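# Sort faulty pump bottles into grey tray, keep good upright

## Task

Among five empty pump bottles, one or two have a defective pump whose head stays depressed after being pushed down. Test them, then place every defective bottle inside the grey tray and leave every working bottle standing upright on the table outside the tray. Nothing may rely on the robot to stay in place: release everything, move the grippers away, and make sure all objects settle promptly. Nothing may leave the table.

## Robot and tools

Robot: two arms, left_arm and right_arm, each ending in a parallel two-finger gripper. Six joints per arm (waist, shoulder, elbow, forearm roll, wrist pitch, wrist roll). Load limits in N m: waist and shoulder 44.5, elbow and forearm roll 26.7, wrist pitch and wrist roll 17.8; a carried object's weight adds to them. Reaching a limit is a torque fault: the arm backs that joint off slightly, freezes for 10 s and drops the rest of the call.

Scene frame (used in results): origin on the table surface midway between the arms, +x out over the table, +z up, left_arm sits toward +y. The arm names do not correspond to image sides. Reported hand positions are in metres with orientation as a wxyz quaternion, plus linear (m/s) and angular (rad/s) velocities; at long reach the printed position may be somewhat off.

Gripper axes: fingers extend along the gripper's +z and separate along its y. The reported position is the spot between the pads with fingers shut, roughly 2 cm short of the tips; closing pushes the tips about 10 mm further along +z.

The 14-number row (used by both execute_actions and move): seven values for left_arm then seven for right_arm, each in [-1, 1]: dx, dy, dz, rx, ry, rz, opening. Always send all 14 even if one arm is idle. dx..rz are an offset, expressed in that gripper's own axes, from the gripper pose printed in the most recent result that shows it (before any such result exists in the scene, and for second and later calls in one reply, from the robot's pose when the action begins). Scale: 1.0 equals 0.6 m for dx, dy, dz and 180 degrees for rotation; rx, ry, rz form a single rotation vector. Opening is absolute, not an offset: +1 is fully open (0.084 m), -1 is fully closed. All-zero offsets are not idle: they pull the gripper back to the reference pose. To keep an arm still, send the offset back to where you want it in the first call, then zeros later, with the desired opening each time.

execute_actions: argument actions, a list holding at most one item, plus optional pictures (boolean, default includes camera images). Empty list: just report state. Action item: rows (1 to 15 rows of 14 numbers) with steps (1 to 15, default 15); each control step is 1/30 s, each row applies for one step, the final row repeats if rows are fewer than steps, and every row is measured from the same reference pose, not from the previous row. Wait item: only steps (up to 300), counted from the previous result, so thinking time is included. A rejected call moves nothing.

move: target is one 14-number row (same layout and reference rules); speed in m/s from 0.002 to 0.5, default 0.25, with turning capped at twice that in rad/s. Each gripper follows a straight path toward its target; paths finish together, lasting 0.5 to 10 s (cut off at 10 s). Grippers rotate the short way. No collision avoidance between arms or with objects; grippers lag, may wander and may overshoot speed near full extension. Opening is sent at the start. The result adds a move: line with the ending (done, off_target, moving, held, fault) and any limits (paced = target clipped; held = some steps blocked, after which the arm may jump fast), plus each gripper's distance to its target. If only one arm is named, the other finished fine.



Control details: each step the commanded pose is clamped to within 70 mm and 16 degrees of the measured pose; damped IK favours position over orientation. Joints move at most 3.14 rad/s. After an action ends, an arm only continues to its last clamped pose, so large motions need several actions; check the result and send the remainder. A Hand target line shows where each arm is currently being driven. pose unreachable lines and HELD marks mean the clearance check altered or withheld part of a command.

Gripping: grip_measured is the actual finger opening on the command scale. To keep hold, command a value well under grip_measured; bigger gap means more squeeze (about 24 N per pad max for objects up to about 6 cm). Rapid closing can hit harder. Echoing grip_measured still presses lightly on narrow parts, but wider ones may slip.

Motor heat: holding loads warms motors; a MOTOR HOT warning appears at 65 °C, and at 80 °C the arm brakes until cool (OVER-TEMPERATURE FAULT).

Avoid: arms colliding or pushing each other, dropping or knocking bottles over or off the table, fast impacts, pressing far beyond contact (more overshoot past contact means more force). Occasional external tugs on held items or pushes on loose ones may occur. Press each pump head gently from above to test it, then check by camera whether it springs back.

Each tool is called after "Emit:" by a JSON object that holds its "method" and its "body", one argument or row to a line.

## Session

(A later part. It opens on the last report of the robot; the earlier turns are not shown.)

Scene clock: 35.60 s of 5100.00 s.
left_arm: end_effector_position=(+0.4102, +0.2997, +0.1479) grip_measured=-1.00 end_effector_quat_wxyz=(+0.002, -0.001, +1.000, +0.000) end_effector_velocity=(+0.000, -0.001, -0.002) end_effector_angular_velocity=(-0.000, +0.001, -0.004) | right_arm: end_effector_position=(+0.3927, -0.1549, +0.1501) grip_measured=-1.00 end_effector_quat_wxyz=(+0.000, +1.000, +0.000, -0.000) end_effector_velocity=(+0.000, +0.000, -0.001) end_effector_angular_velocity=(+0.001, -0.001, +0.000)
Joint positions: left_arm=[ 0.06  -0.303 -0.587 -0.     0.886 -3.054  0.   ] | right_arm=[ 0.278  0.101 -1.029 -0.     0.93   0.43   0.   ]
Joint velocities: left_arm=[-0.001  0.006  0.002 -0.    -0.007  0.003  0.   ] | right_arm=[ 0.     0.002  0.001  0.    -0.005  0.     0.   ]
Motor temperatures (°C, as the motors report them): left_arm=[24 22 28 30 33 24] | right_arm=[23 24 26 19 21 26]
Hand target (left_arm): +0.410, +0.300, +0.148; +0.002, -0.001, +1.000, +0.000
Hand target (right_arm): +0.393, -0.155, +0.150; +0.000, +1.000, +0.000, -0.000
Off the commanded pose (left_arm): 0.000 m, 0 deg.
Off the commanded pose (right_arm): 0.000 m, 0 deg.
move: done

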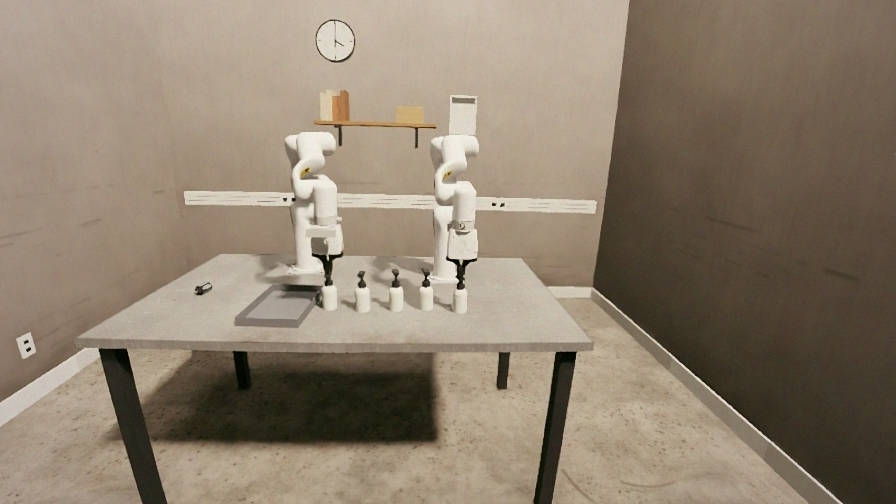

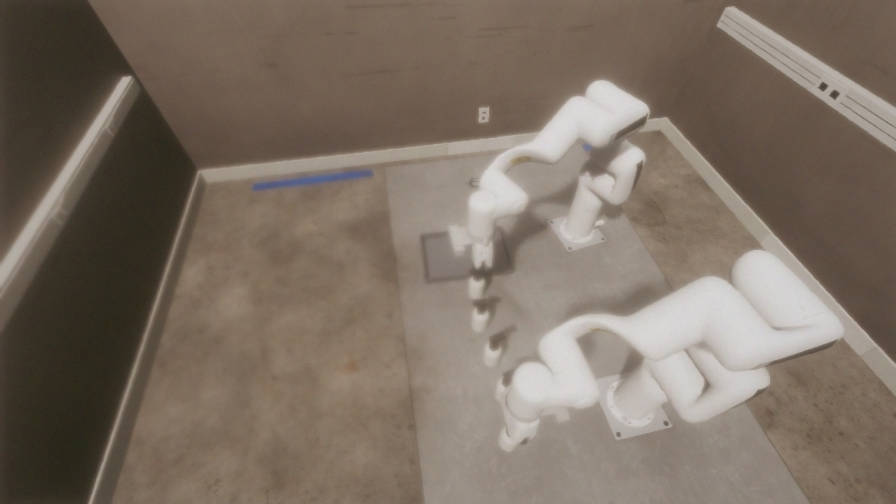

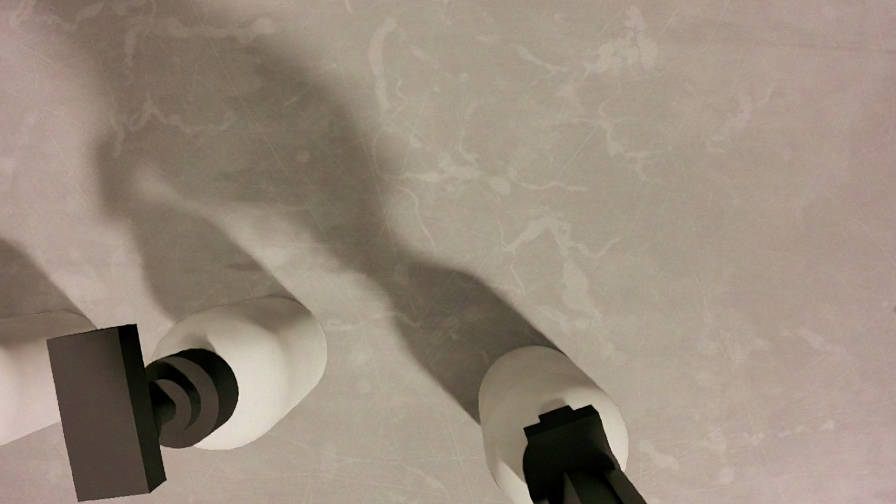

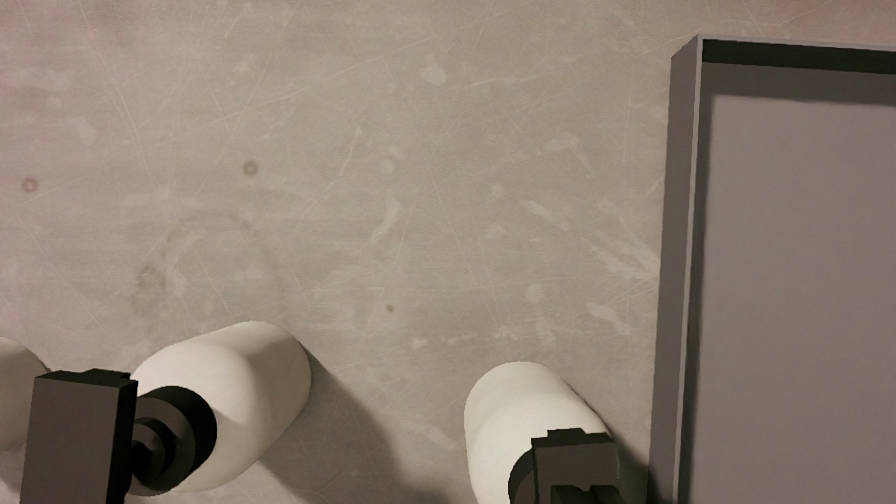

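Emit:
{"method": "move", "body": {
  "target": [0,0,-0.045,0,0,0,-1,0,0,-0.045,0,0,0,-1],
  "speed": 0.1
}}

Emit:
{"method": "move", "body": {
  "target": [0.04,-0.199,0,0,0,0,-1,0.032,-0.197,0,0,0,0,-1]
}}

Emit:
{"method": "zoom_image", "body": {
  "camera": "cam_high",
  "region": [300,230,490,330]
}}

Scene clock: 42.23 s of 5100.00 s.
left_arm: end_effector_position=(+0.4100, +0.2998, +0.1744) grip_measured=-1.00 end_effector_quat_wxyz=(+0.002, -0.001, +1.000, +0.000) end_effector_velocity=(+0.000, -0.000, +0.003) end_effector_angular_velocity=(+0.000, -0.001, -0.001) | right_arm: end_effector_position=(+0.3926, -0.1550, +0.1765) grip_measured=-1.00 end_effector_quat_wxyz=(+0.001, +1.000, +0.000, -0.001) end_effector_velocity=(+0.000, +0.000, +0.003) end_effector_angular_velocity=(-0.000, -0.001, +0.000)
Joint positions: left_arm=[ 0.06  -0.347 -0.631 -0.     0.975 -3.054  0.   ] | right_arm=[ 0.278  0.066 -1.068 -0.001  1.004  0.43   0.   ]
Joint velocities: left_arm=[-0.    -0.004 -0.005  0.     0.009  0.     0.   ] | right_arm=[ 0.    -0.003 -0.005 -0.     0.007  0.     0.   ]
Motor temperatures (°C, as the motors report them): left_arm=[24 22 28 30 33 24] | right_arm=[23 24 26 19 21 26]
Hand target (left_arm): +0.410, +0.300, +0.175; +0.002, -0.001, +1.000, +0.000
Hand target (right_arm): +0.393, -0.155, +0.177; +0.000, +1.000, +0.000, -0.000
Off the commanded pose (left_arm): 0.000 m, 0 deg.
Off the commanded pose (right_arm): 0.001 m, 0 deg.
After step 90, 2.77 s passed at rest.
move: done

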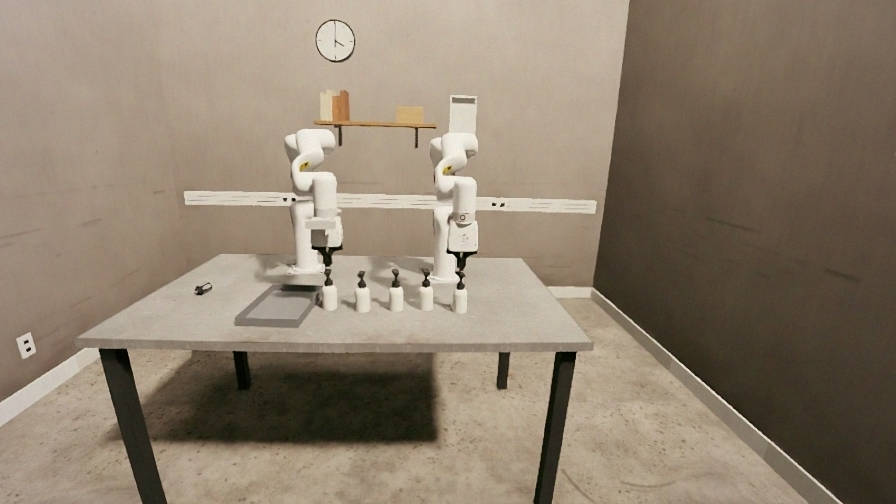

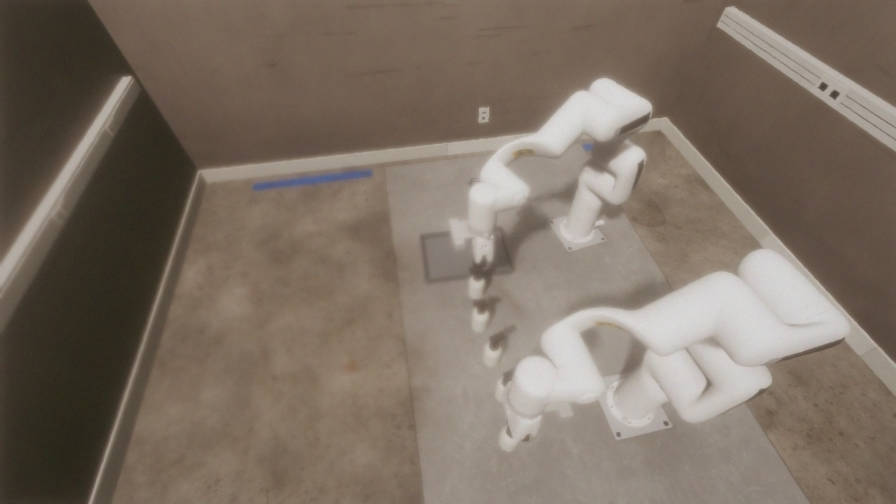

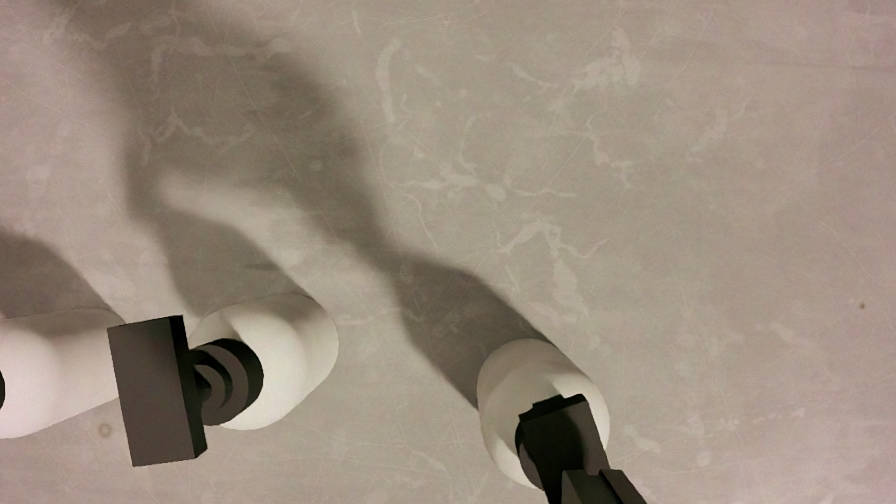

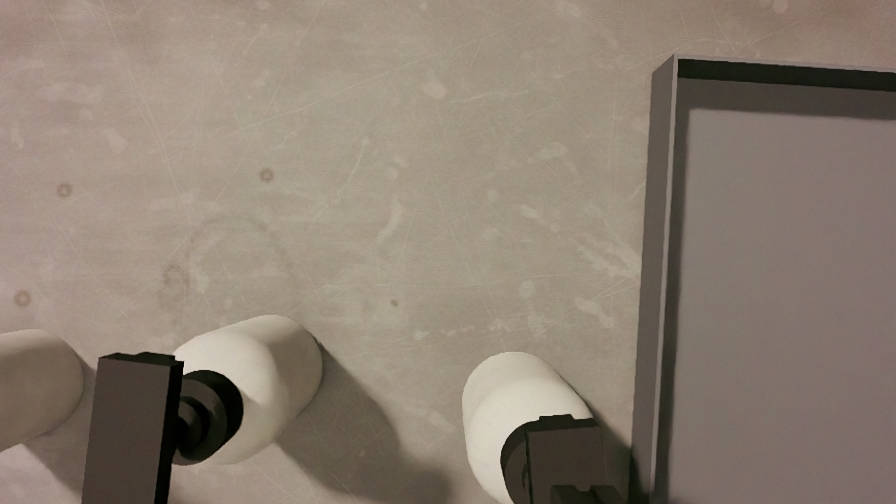

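Scene clock: 43.37 s of 5100.00 s.
left_arm: end_effector_position=(+0.3861, +0.1810, +0.1744) grip_measured=-1.00 end_effector_quat_wxyz=(+0.002, -0.001, +1.000, +0.000) end_effector_velocity=(-0.000, -0.002, -0.000) end_effector_angular_velocity=(+0.003, +0.000, +0.002) | right_arm: end_effector_position=(+0.4117, -0.0371, +0.1767) grip_measured=-1.00 end_effector_quat_wxyz=(+0.000, +1.000, +0.000, -0.000) end_effector_velocity=(+0.001, +0.003, +0.000) end_effector_angular_velocity=(-0.002, +0.002, +0.001)
Joint positions: left_arm=[-0.285 -0.4   -0.587  0.001  0.983 -3.401  0.   ] | right_arm=[ 0.458  0.316 -1.397  0.     1.082  0.61   0.   ]
Joint velocities: left_arm=[-0.008  0.003 -0.002  0.003 -0.    -0.011  0.   ] | right_arm=[ 0.003  0.01  -0.016 -0.     0.009  0.003  0.   ]
Motor temperatures (°C, as the motors report them): left_arm=[24 22 28 30 33 24] | right_arm=[23 24 26 19 21 26]
Hand target (left_arm): +0.386, +0.181, +0.174; +0.002, -0.001, +1.000, +0.000
Hand target (right_arm): +0.412, -0.037, +0.177; +0.000, +1.000, +0.000, -0.001
Off the commanded pose (left_arm): 0.001 m, 0 deg.
Off the commanded pose (right_arm): 0.000 m, 0 deg.
move: done

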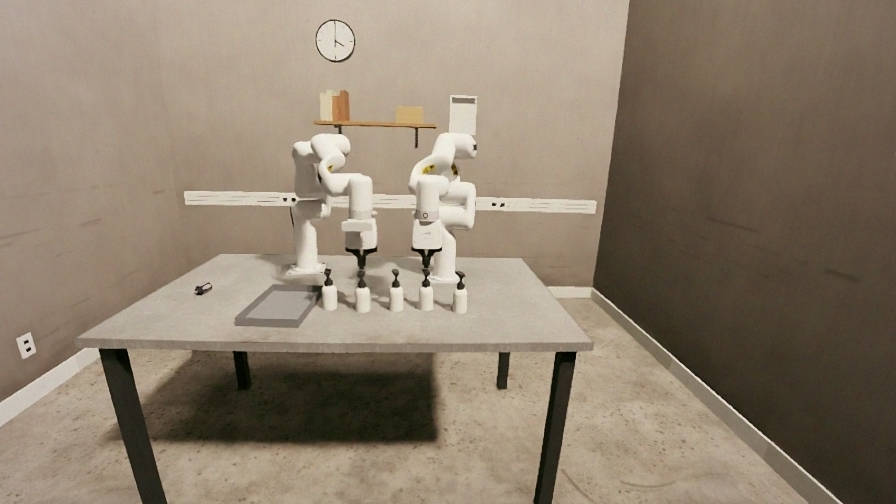

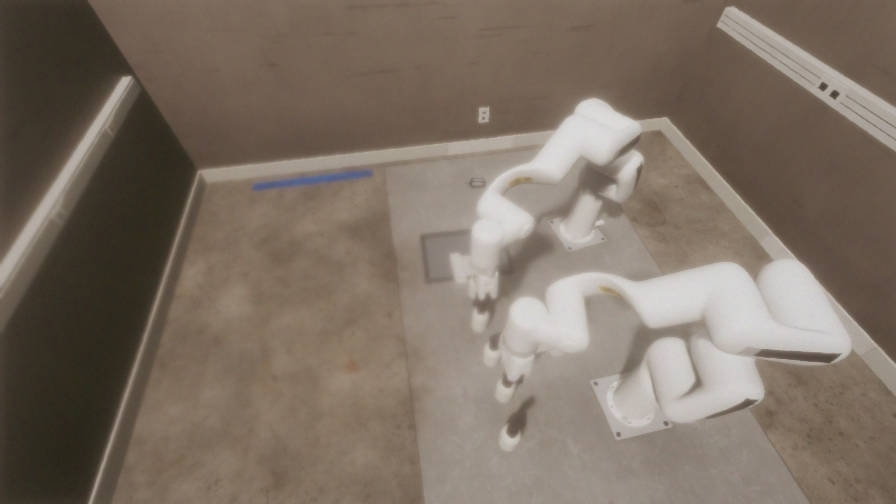

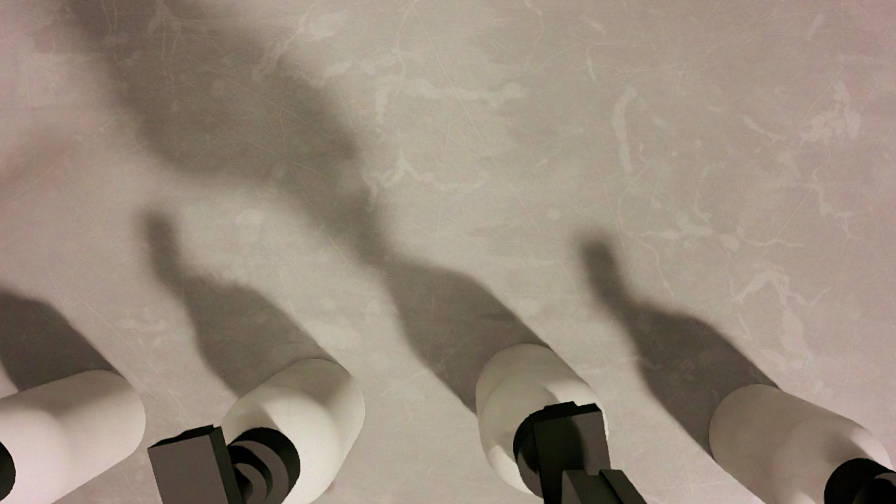

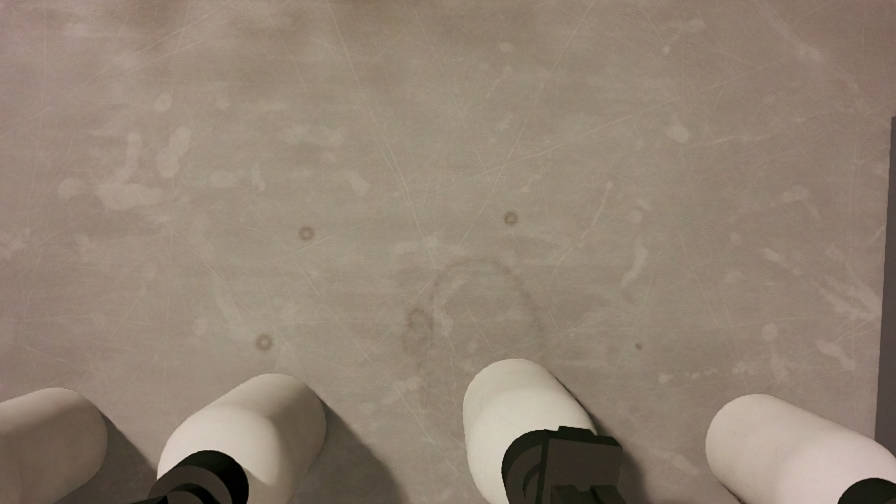

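Region (300, 230, 490, 330) of cam_high's 896x504 image, scaled by 2.653, with more detail than that image has; it fills the top 265 rows of this view, and the rest is white.

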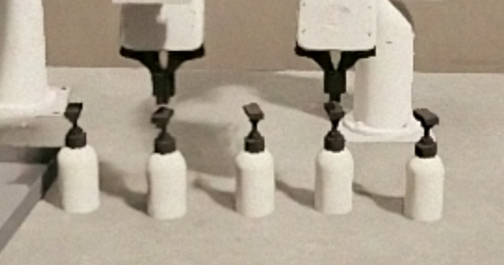

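Emit:
{"method": "move", "body": {
  "target": [0,0,0.045,0,0,0,-1,0,0,0.045,0,0,0,-1],
  "speed": 0.03
}}

Emit:
{"method": "move", "body": {
  "target": [0,0,-0.045,0,0,0,-1,0,0,-0.045,0,0,0,-1],
  "speed": 0.1
}}

Emit:
{"method": "move", "body": {
  "target": [-0.015,-0.176,0,0,0,0,-1,-0.08,0.3,-0.03,0,0,0,-1]
}}

Emit:
{"method": "move", "body": {
  "target": [0,0,0.045,0,0,0,-1,0,0,0,0,0,0,-1],
  "speed": 0.03
}}

Emit:
{"method": "move", "body": {
  "target": [0,0,-0.06,0,0,0,-1,0,0,0,0,0,0,-1],
  "speed": 0.1
}}

Emit:
{"method": "zoom_image", "body": {
  "camera": "cam_high",
  "region": [300,230,490,330]
}}

Scene clock: 56.37 s of 5100.00 s.
left_arm: end_effector_position=(+0.3862, +0.1809, +0.1476) grip_measured=-1.00 end_effector_quat_wxyz=(+0.002, -0.001, +1.000, +0.000) end_effector_velocity=(+0.000, +0.001, -0.002) end_effector_angular_velocity=(-0.000, -0.001, +0.003) | right_arm: end_effector_position=(+0.4116, -0.0371, +0.1499) grip_measured=-1.00 end_effector_quat_wxyz=(+0.000, +1.000, +0.000, -0.000) end_effector_velocity=(+0.000, +0.000, -0.002) end_effector_angular_velocity=(+0.001, -0.001, -0.000)
Joint positions: left_arm=[-0.285 -0.355 -0.541  0.001  0.893 -3.401  0.   ] | right_arm=[ 0.458  0.343 -1.357  0.     1.014  0.61   0.   ]
Joint velocities: left_arm=[ 0.002  0.004  0.003  0.    -0.007 -0.001  0.   ] | right_arm=[-0.     0.002  0.003  0.    -0.006  0.     0.   ]
Motor temperatures (°C, as the motors report them): left_arm=[24 22 29 30 33 24] | right_arm=[23 24 27 19 21 26]
Hand target (left_arm): +0.386, +0.181, +0.147; +0.002, -0.001, +1.000, +0.000
Hand target (right_arm): +0.412, -0.037, +0.150; +0.000, +1.000, +0.000, -0.000
Off the commanded pose (left_arm): 0.000 m, 0 deg.
Off the commanded pose (right_arm): 0.000 m, 0 deg.
After step 90, 8.73 s passed at rest.
move: done

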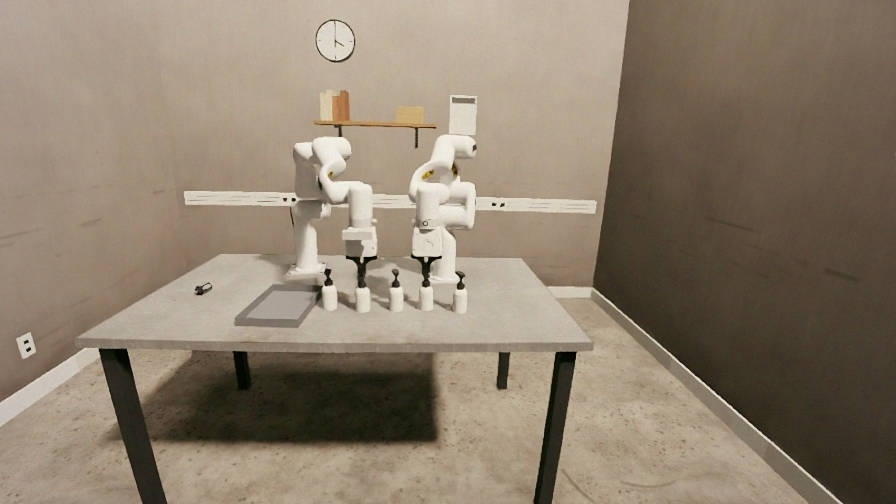

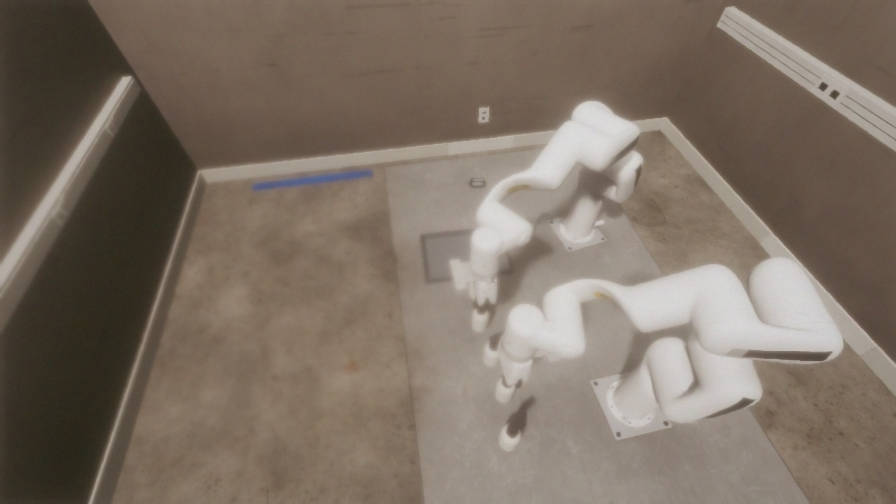

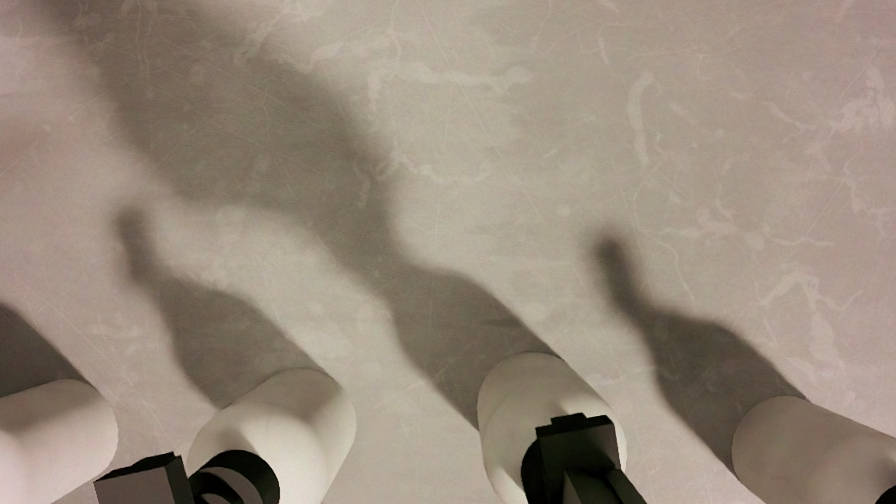

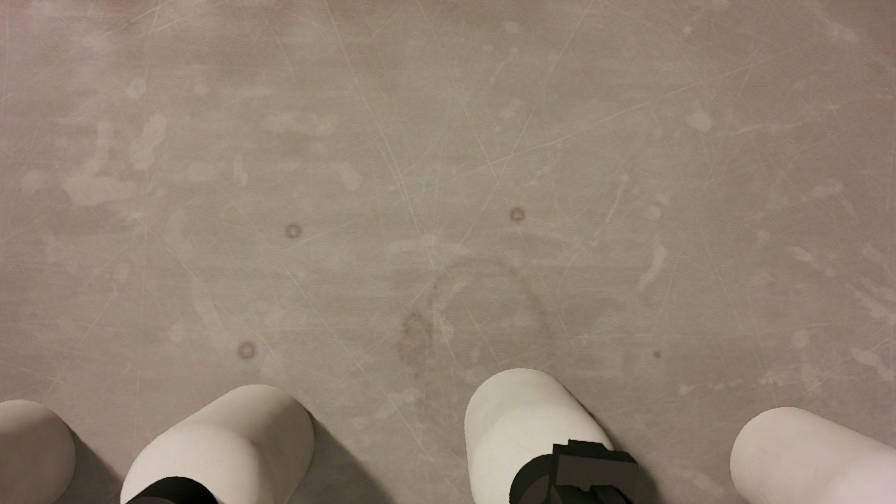

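Scene clock: 57.23 s of 5100.00 s.
left_arm: end_effector_position=(+0.3860, +0.1810, +0.1742) grip_measured=-1.00 end_effector_quat_wxyz=(+0.002, -0.001, +1.000, +0.000) end_effector_velocity=(-0.000, +0.000, +0.002) end_effector_angular_velocity=(+0.000, +0.000, -0.002) | right_arm: end_effector_position=(+0.4116, -0.0372, +0.1764) grip_measured=-1.00 end_effector_quat_wxyz=(+0.000, +1.000, +0.000, -0.001) end_effector_velocity=(+0.000, -0.000, +0.003) end_effector_angular_velocity=(-0.000, +0.001, -0.000)
Joint positions: left_arm=[-0.285 -0.4   -0.586  0.001  0.983 -3.401  0.   ] | right_arm=[ 0.458  0.316 -1.396  0.     1.082  0.61   0.   ]
Joint velocities: left_arm=[ 0.    -0.003 -0.004  0.     0.008  0.001  0.   ] | right_arm=[-0.    -0.002 -0.006  0.     0.008  0.     0.   ]
Motor temperatures (°C, as the motors report them): left_arm=[24 22 29 30 33 24] | right_arm=[23 24 27 19 21 26]
Hand target (left_arm): +0.386, +0.181, +0.175; +0.002, -0.001, +1.000, +0.000
Hand target (right_arm): +0.412, -0.037, +0.177; +0.000, +1.000, +0.000, -0.000
Off the commanded pose (left_arm): 0.000 m, 0 deg.
Off the commanded pose (right_arm): 0.001 m, 0 deg.
move: done

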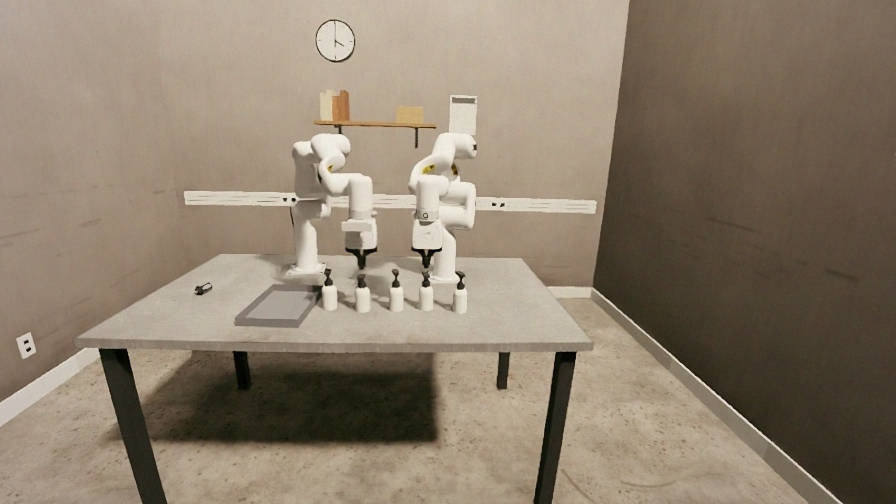

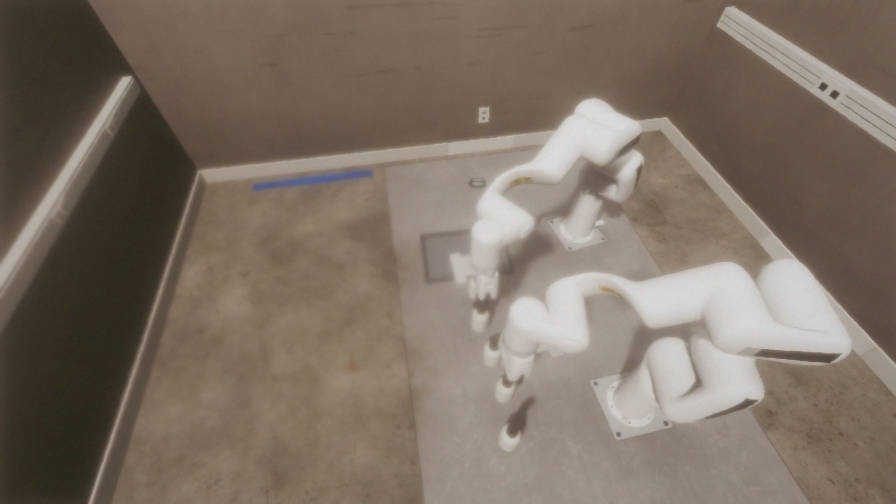

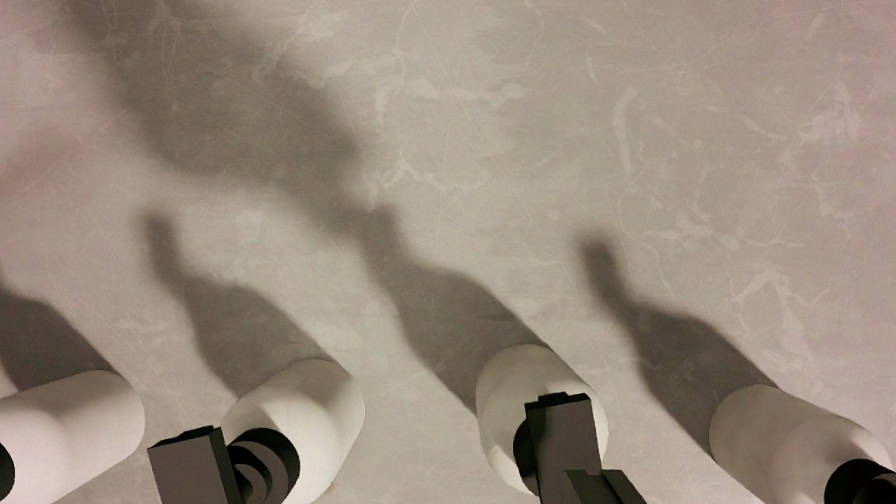

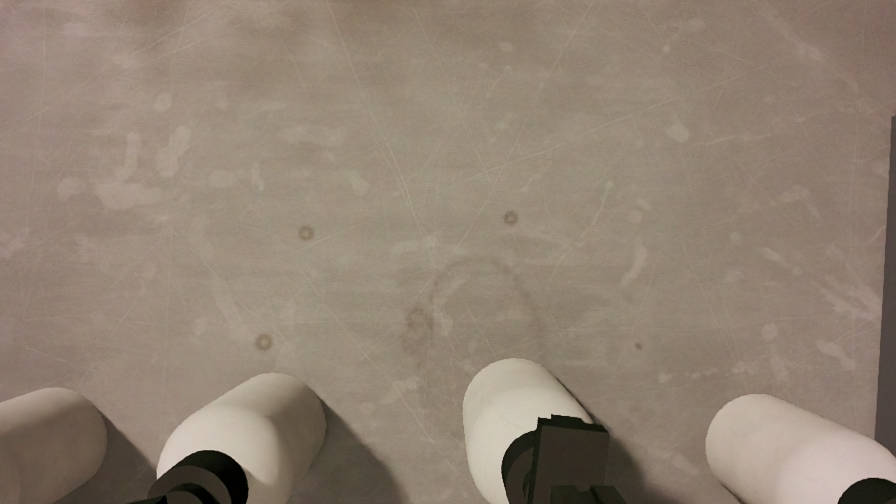

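Scene clock: 58.67 s of 5100.00 s.
left_arm: end_effector_position=(+0.3951, +0.0757, +0.1745) grip_measured=-1.00 end_effector_quat_wxyz=(+0.002, -0.001, +1.000, +0.000) end_effector_velocity=(-0.000, -0.001, -0.000) end_effector_angular_velocity=(+0.001, +0.000, -0.003) | right_arm: end_effector_position=(+0.3637, -0.2170, +0.1942) grip_measured=-1.00 end_effector_quat_wxyz=(+0.001, +1.000, +0.000, -0.001) end_effector_velocity=(+0.000, -0.002, +0.001) end_effector_angular_velocity=(+0.001, -0.003, -0.000)
Joint positions: left_arm=[-0.543 -0.223 -0.744  0.003  0.964 -3.659  0.   ] | right_arm=[ 0.175 -0.119 -0.911 -0.001  1.032  0.327  0.   ]
Joint velocities: left_arm=[-0.003  0.003 -0.002  0.001  0.    -0.     0.   ] | right_arm=[-0.005 -0.006  0.003  0.    -0.    -0.005  0.   ]
Motor temperatures (°C, as the motors report them): left_arm=[24 22 29 30 33 24] | right_arm=[23 24 27 19 21 26]
Hand target (left_arm): +0.395, +0.076, +0.174; +0.002, -0.001, +1.000, +0.000
Hand target (right_arm): +0.364, -0.217, +0.194; +0.001, +1.000, +0.000, -0.001
Off the commanded pose (left_arm): 0.000 m, 0 deg.
Off the commanded pose (right_arm): 0.000 m, 0 deg.
move: done

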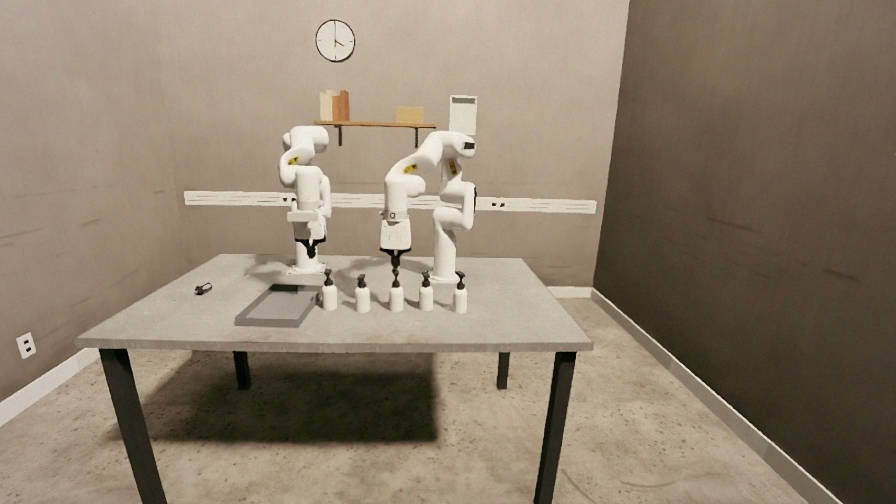

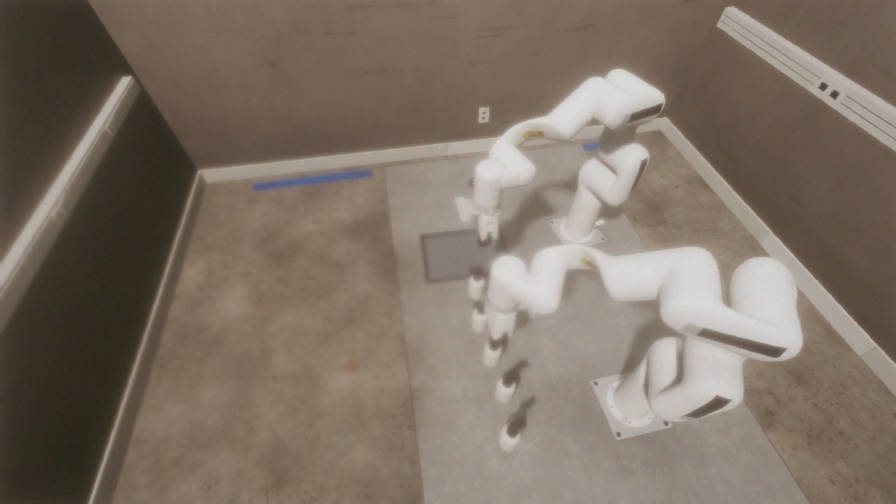

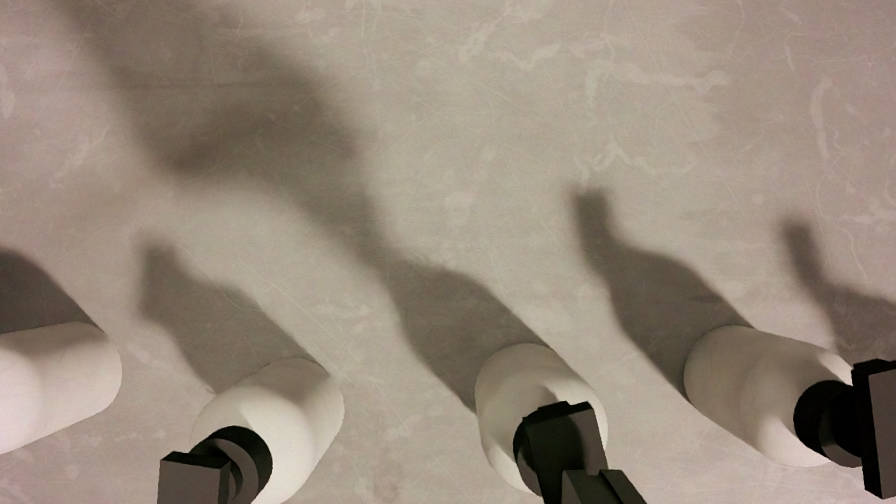

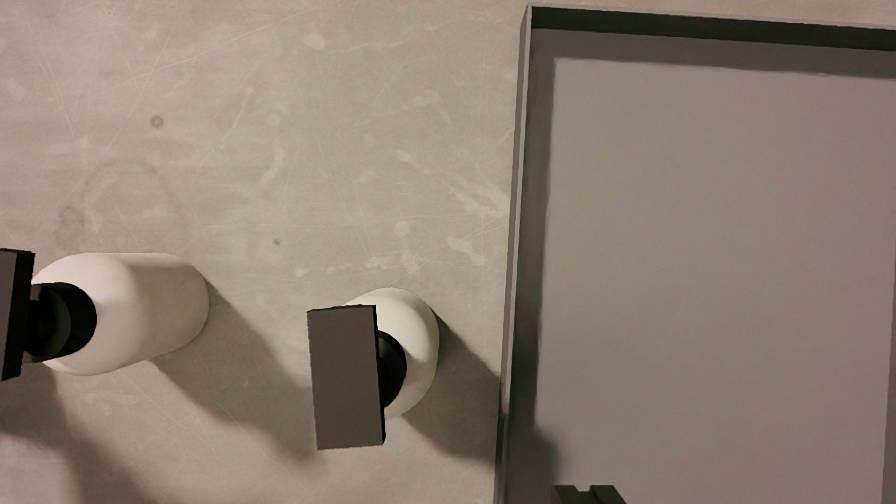

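Scene clock: 59.93 s of 5100.00 s.
left_arm: end_effector_position=(+0.3953, +0.0755, +0.1478) grip_measured=-1.00 end_effector_quat_wxyz=(+0.002, -0.001, +1.000, +0.000) end_effector_velocity=(-0.000, +0.001, -0.003) end_effector_angular_velocity=(+0.001, +0.002, +0.000) | right_arm: end_effector_position=(+0.3637, -0.2170, +0.1942) grip_measured=-1.00 end_effector_quat_wxyz=(+0.001, +1.000, +0.000, -0.001) end_effector_velocity=(+0.000, +0.000, +0.000) end_effector_angular_velocity=(+0.001, -0.001, -0.000)
Joint positions: left_arm=[-0.543 -0.181 -0.703  0.003  0.88  -3.659  0.   ] | right_arm=[ 0.175 -0.119 -0.911 -0.001  1.032  0.327  0.   ]
Joint velocities: left_arm=[ 0.001  0.005  0.003  0.    -0.006  0.     0.   ] | right_arm=[-0. -0. -0.  0. -0. -0.  0.]
Motor temperatures (°C, as the motors report them): left_arm=[24 22 29 30 33 24] | right_arm=[23 24 27 19 21 26]
Hand target (left_arm): +0.395, +0.076, +0.147; +0.002, -0.001, +1.000, +0.000
Hand target (right_arm): +0.364, -0.217, +0.194; +0.001, +1.000, +0.000, -0.001
Off the commanded pose (left_arm): 0.000 m, 0 deg.
Off the commanded pose (right_arm): 0.000 m, 0 deg.
move: done

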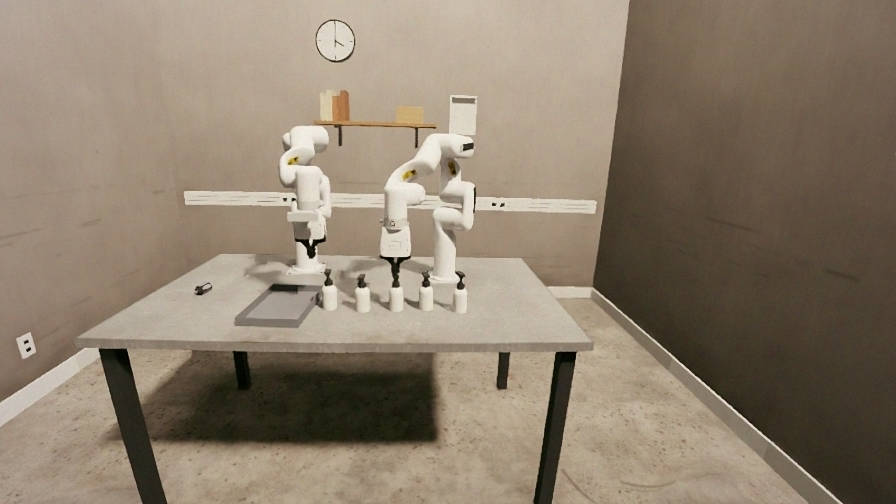

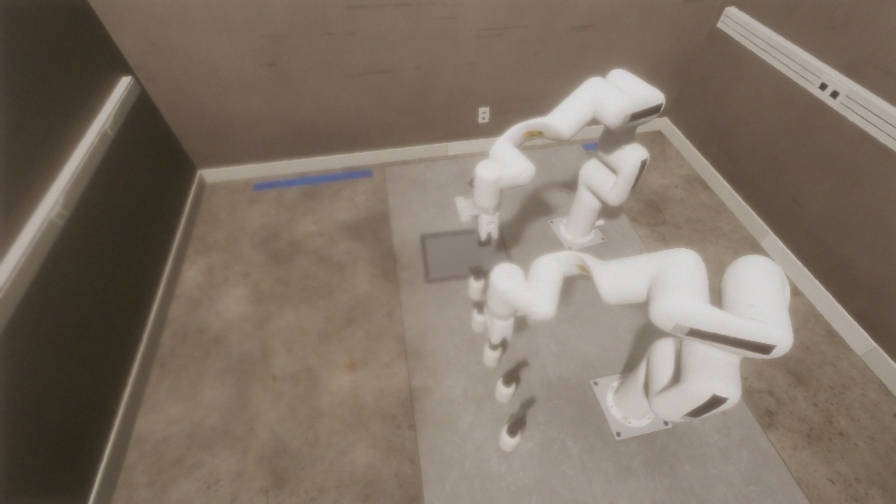

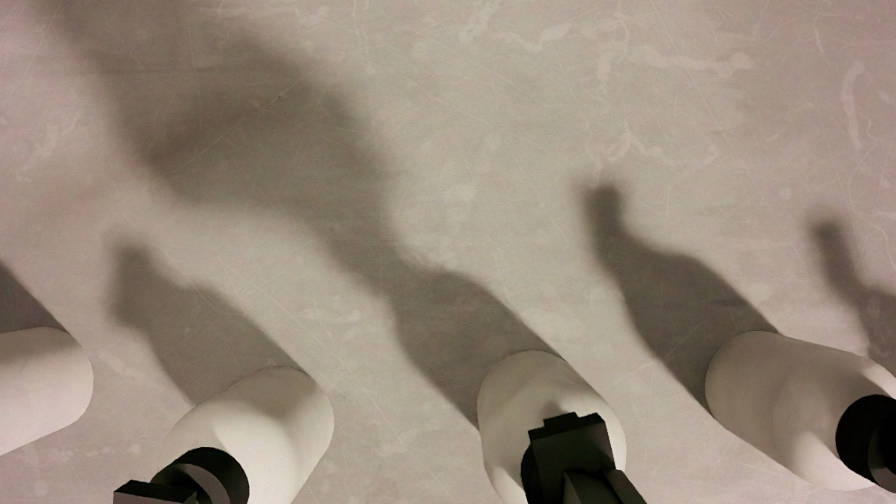

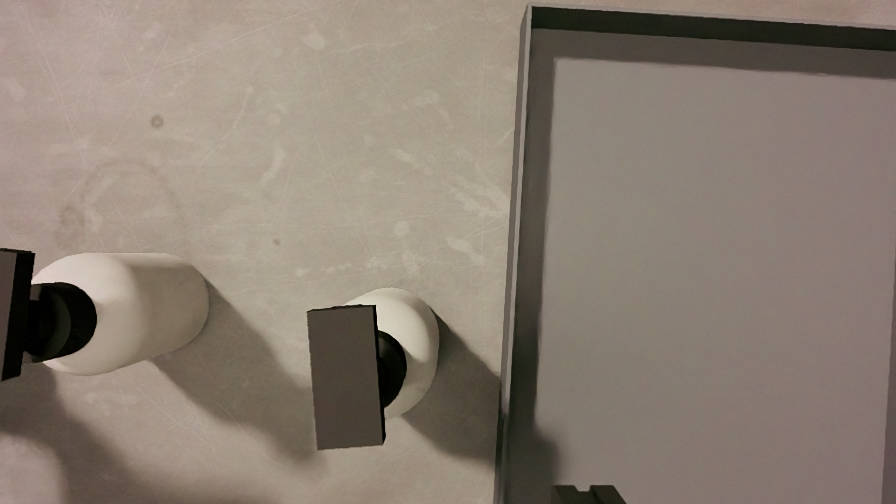

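Scene clock: 60.83 s of 5100.00 s.
left_arm: end_effector_position=(+0.3950, +0.0757, +0.1833) grip_measured=-1.00 end_effector_quat_wxyz=(+0.002, -0.001, +1.000, +0.000) end_effector_velocity=(+0.000, -0.000, +0.003) end_effector_angular_velocity=(-0.001, -0.001, +0.000) | right_arm: end_effector_position=(+0.3637, -0.2170, +0.1942) grip_measured=-1.00 end_effector_quat_wxyz=(+0.001, +1.000, +0.000, -0.001) end_effector_velocity=(-0.001, -0.000, -0.000) end_effector_angular_velocity=(-0.000, +0.002, +0.000)
Joint positions: left_arm=[-0.543 -0.235 -0.76   0.003  0.992 -3.659  0.   ] | right_arm=[ 0.175 -0.119 -0.911 -0.001  1.032  0.327  0.   ]
Joint velocities: left_arm=[-0.    -0.004 -0.006  0.     0.008 -0.001  0.   ] | right_arm=[-0.    -0.     0.001  0.     0.001 -0.     0.   ]
Motor temperatures (°C, as the motors report them): left_arm=[24 22 29 30 33 24] | right_arm=[23 24 27 19 21 26]
Hand target (left_arm): +0.395, +0.076, +0.184; +0.002, -0.001, +1.000, +0.000
Hand target (right_arm): +0.364, -0.217, +0.194; +0.001, +1.000, +0.000, -0.001
Off the commanded pose (left_arm): 0.001 m, 0 deg.
Off the commanded pose (right_arm): 0.000 m, 0 deg.
move: done

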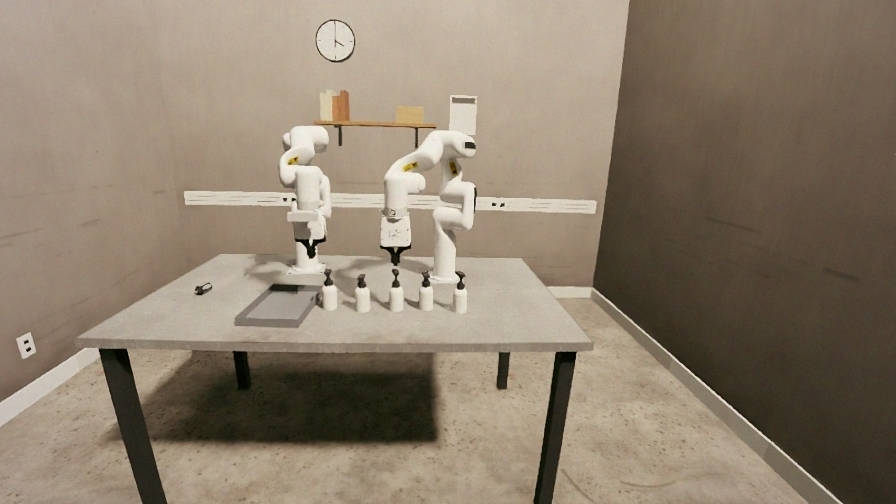

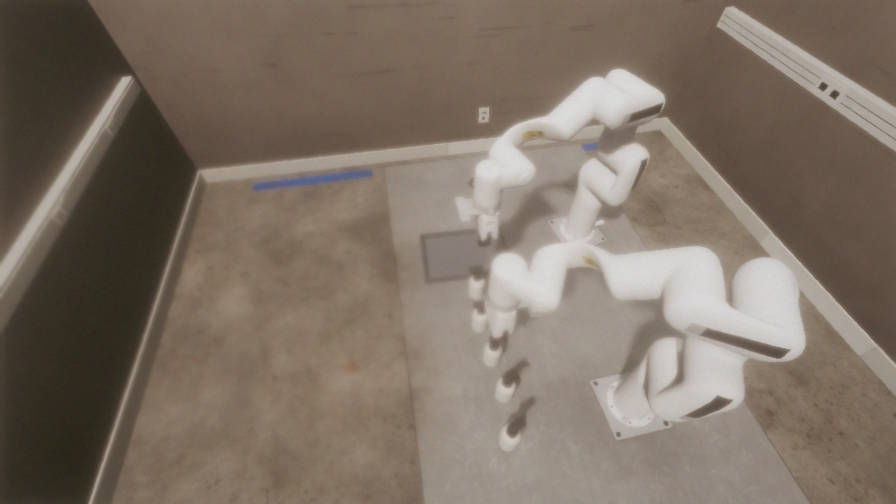

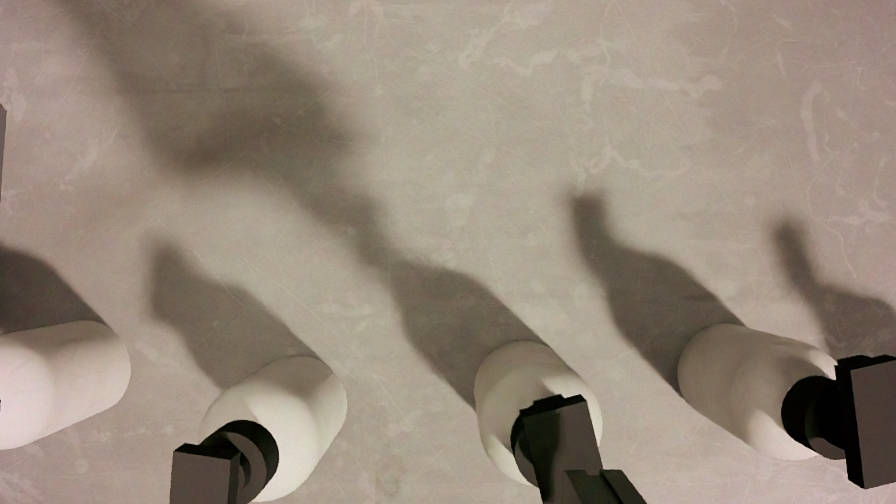

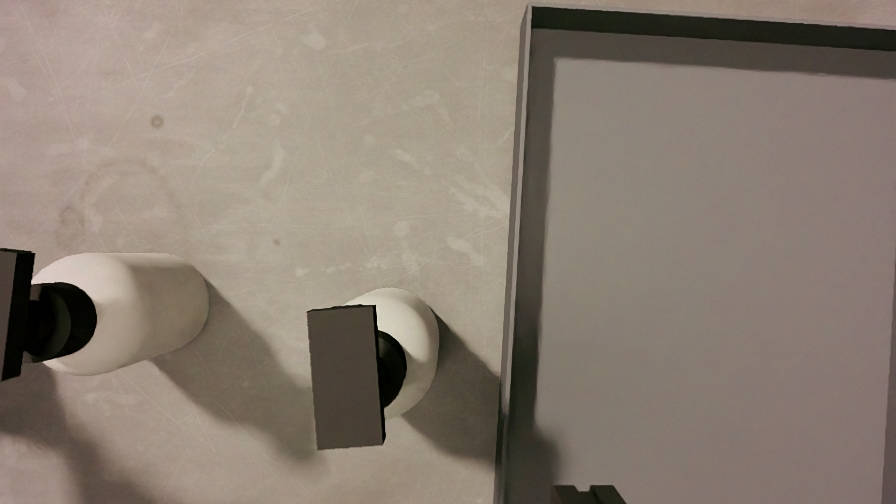

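Region (300, 230, 490, 330) of cam_high's 896x504 image, scaled by 2.653, with more detail than that image has; it fills the top 265 rows of this view, and the rest is white.

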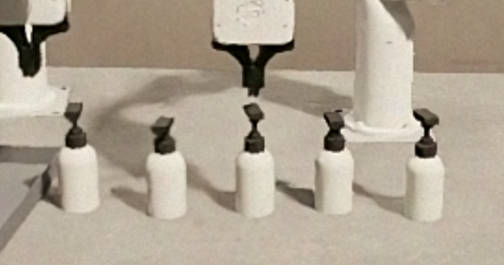

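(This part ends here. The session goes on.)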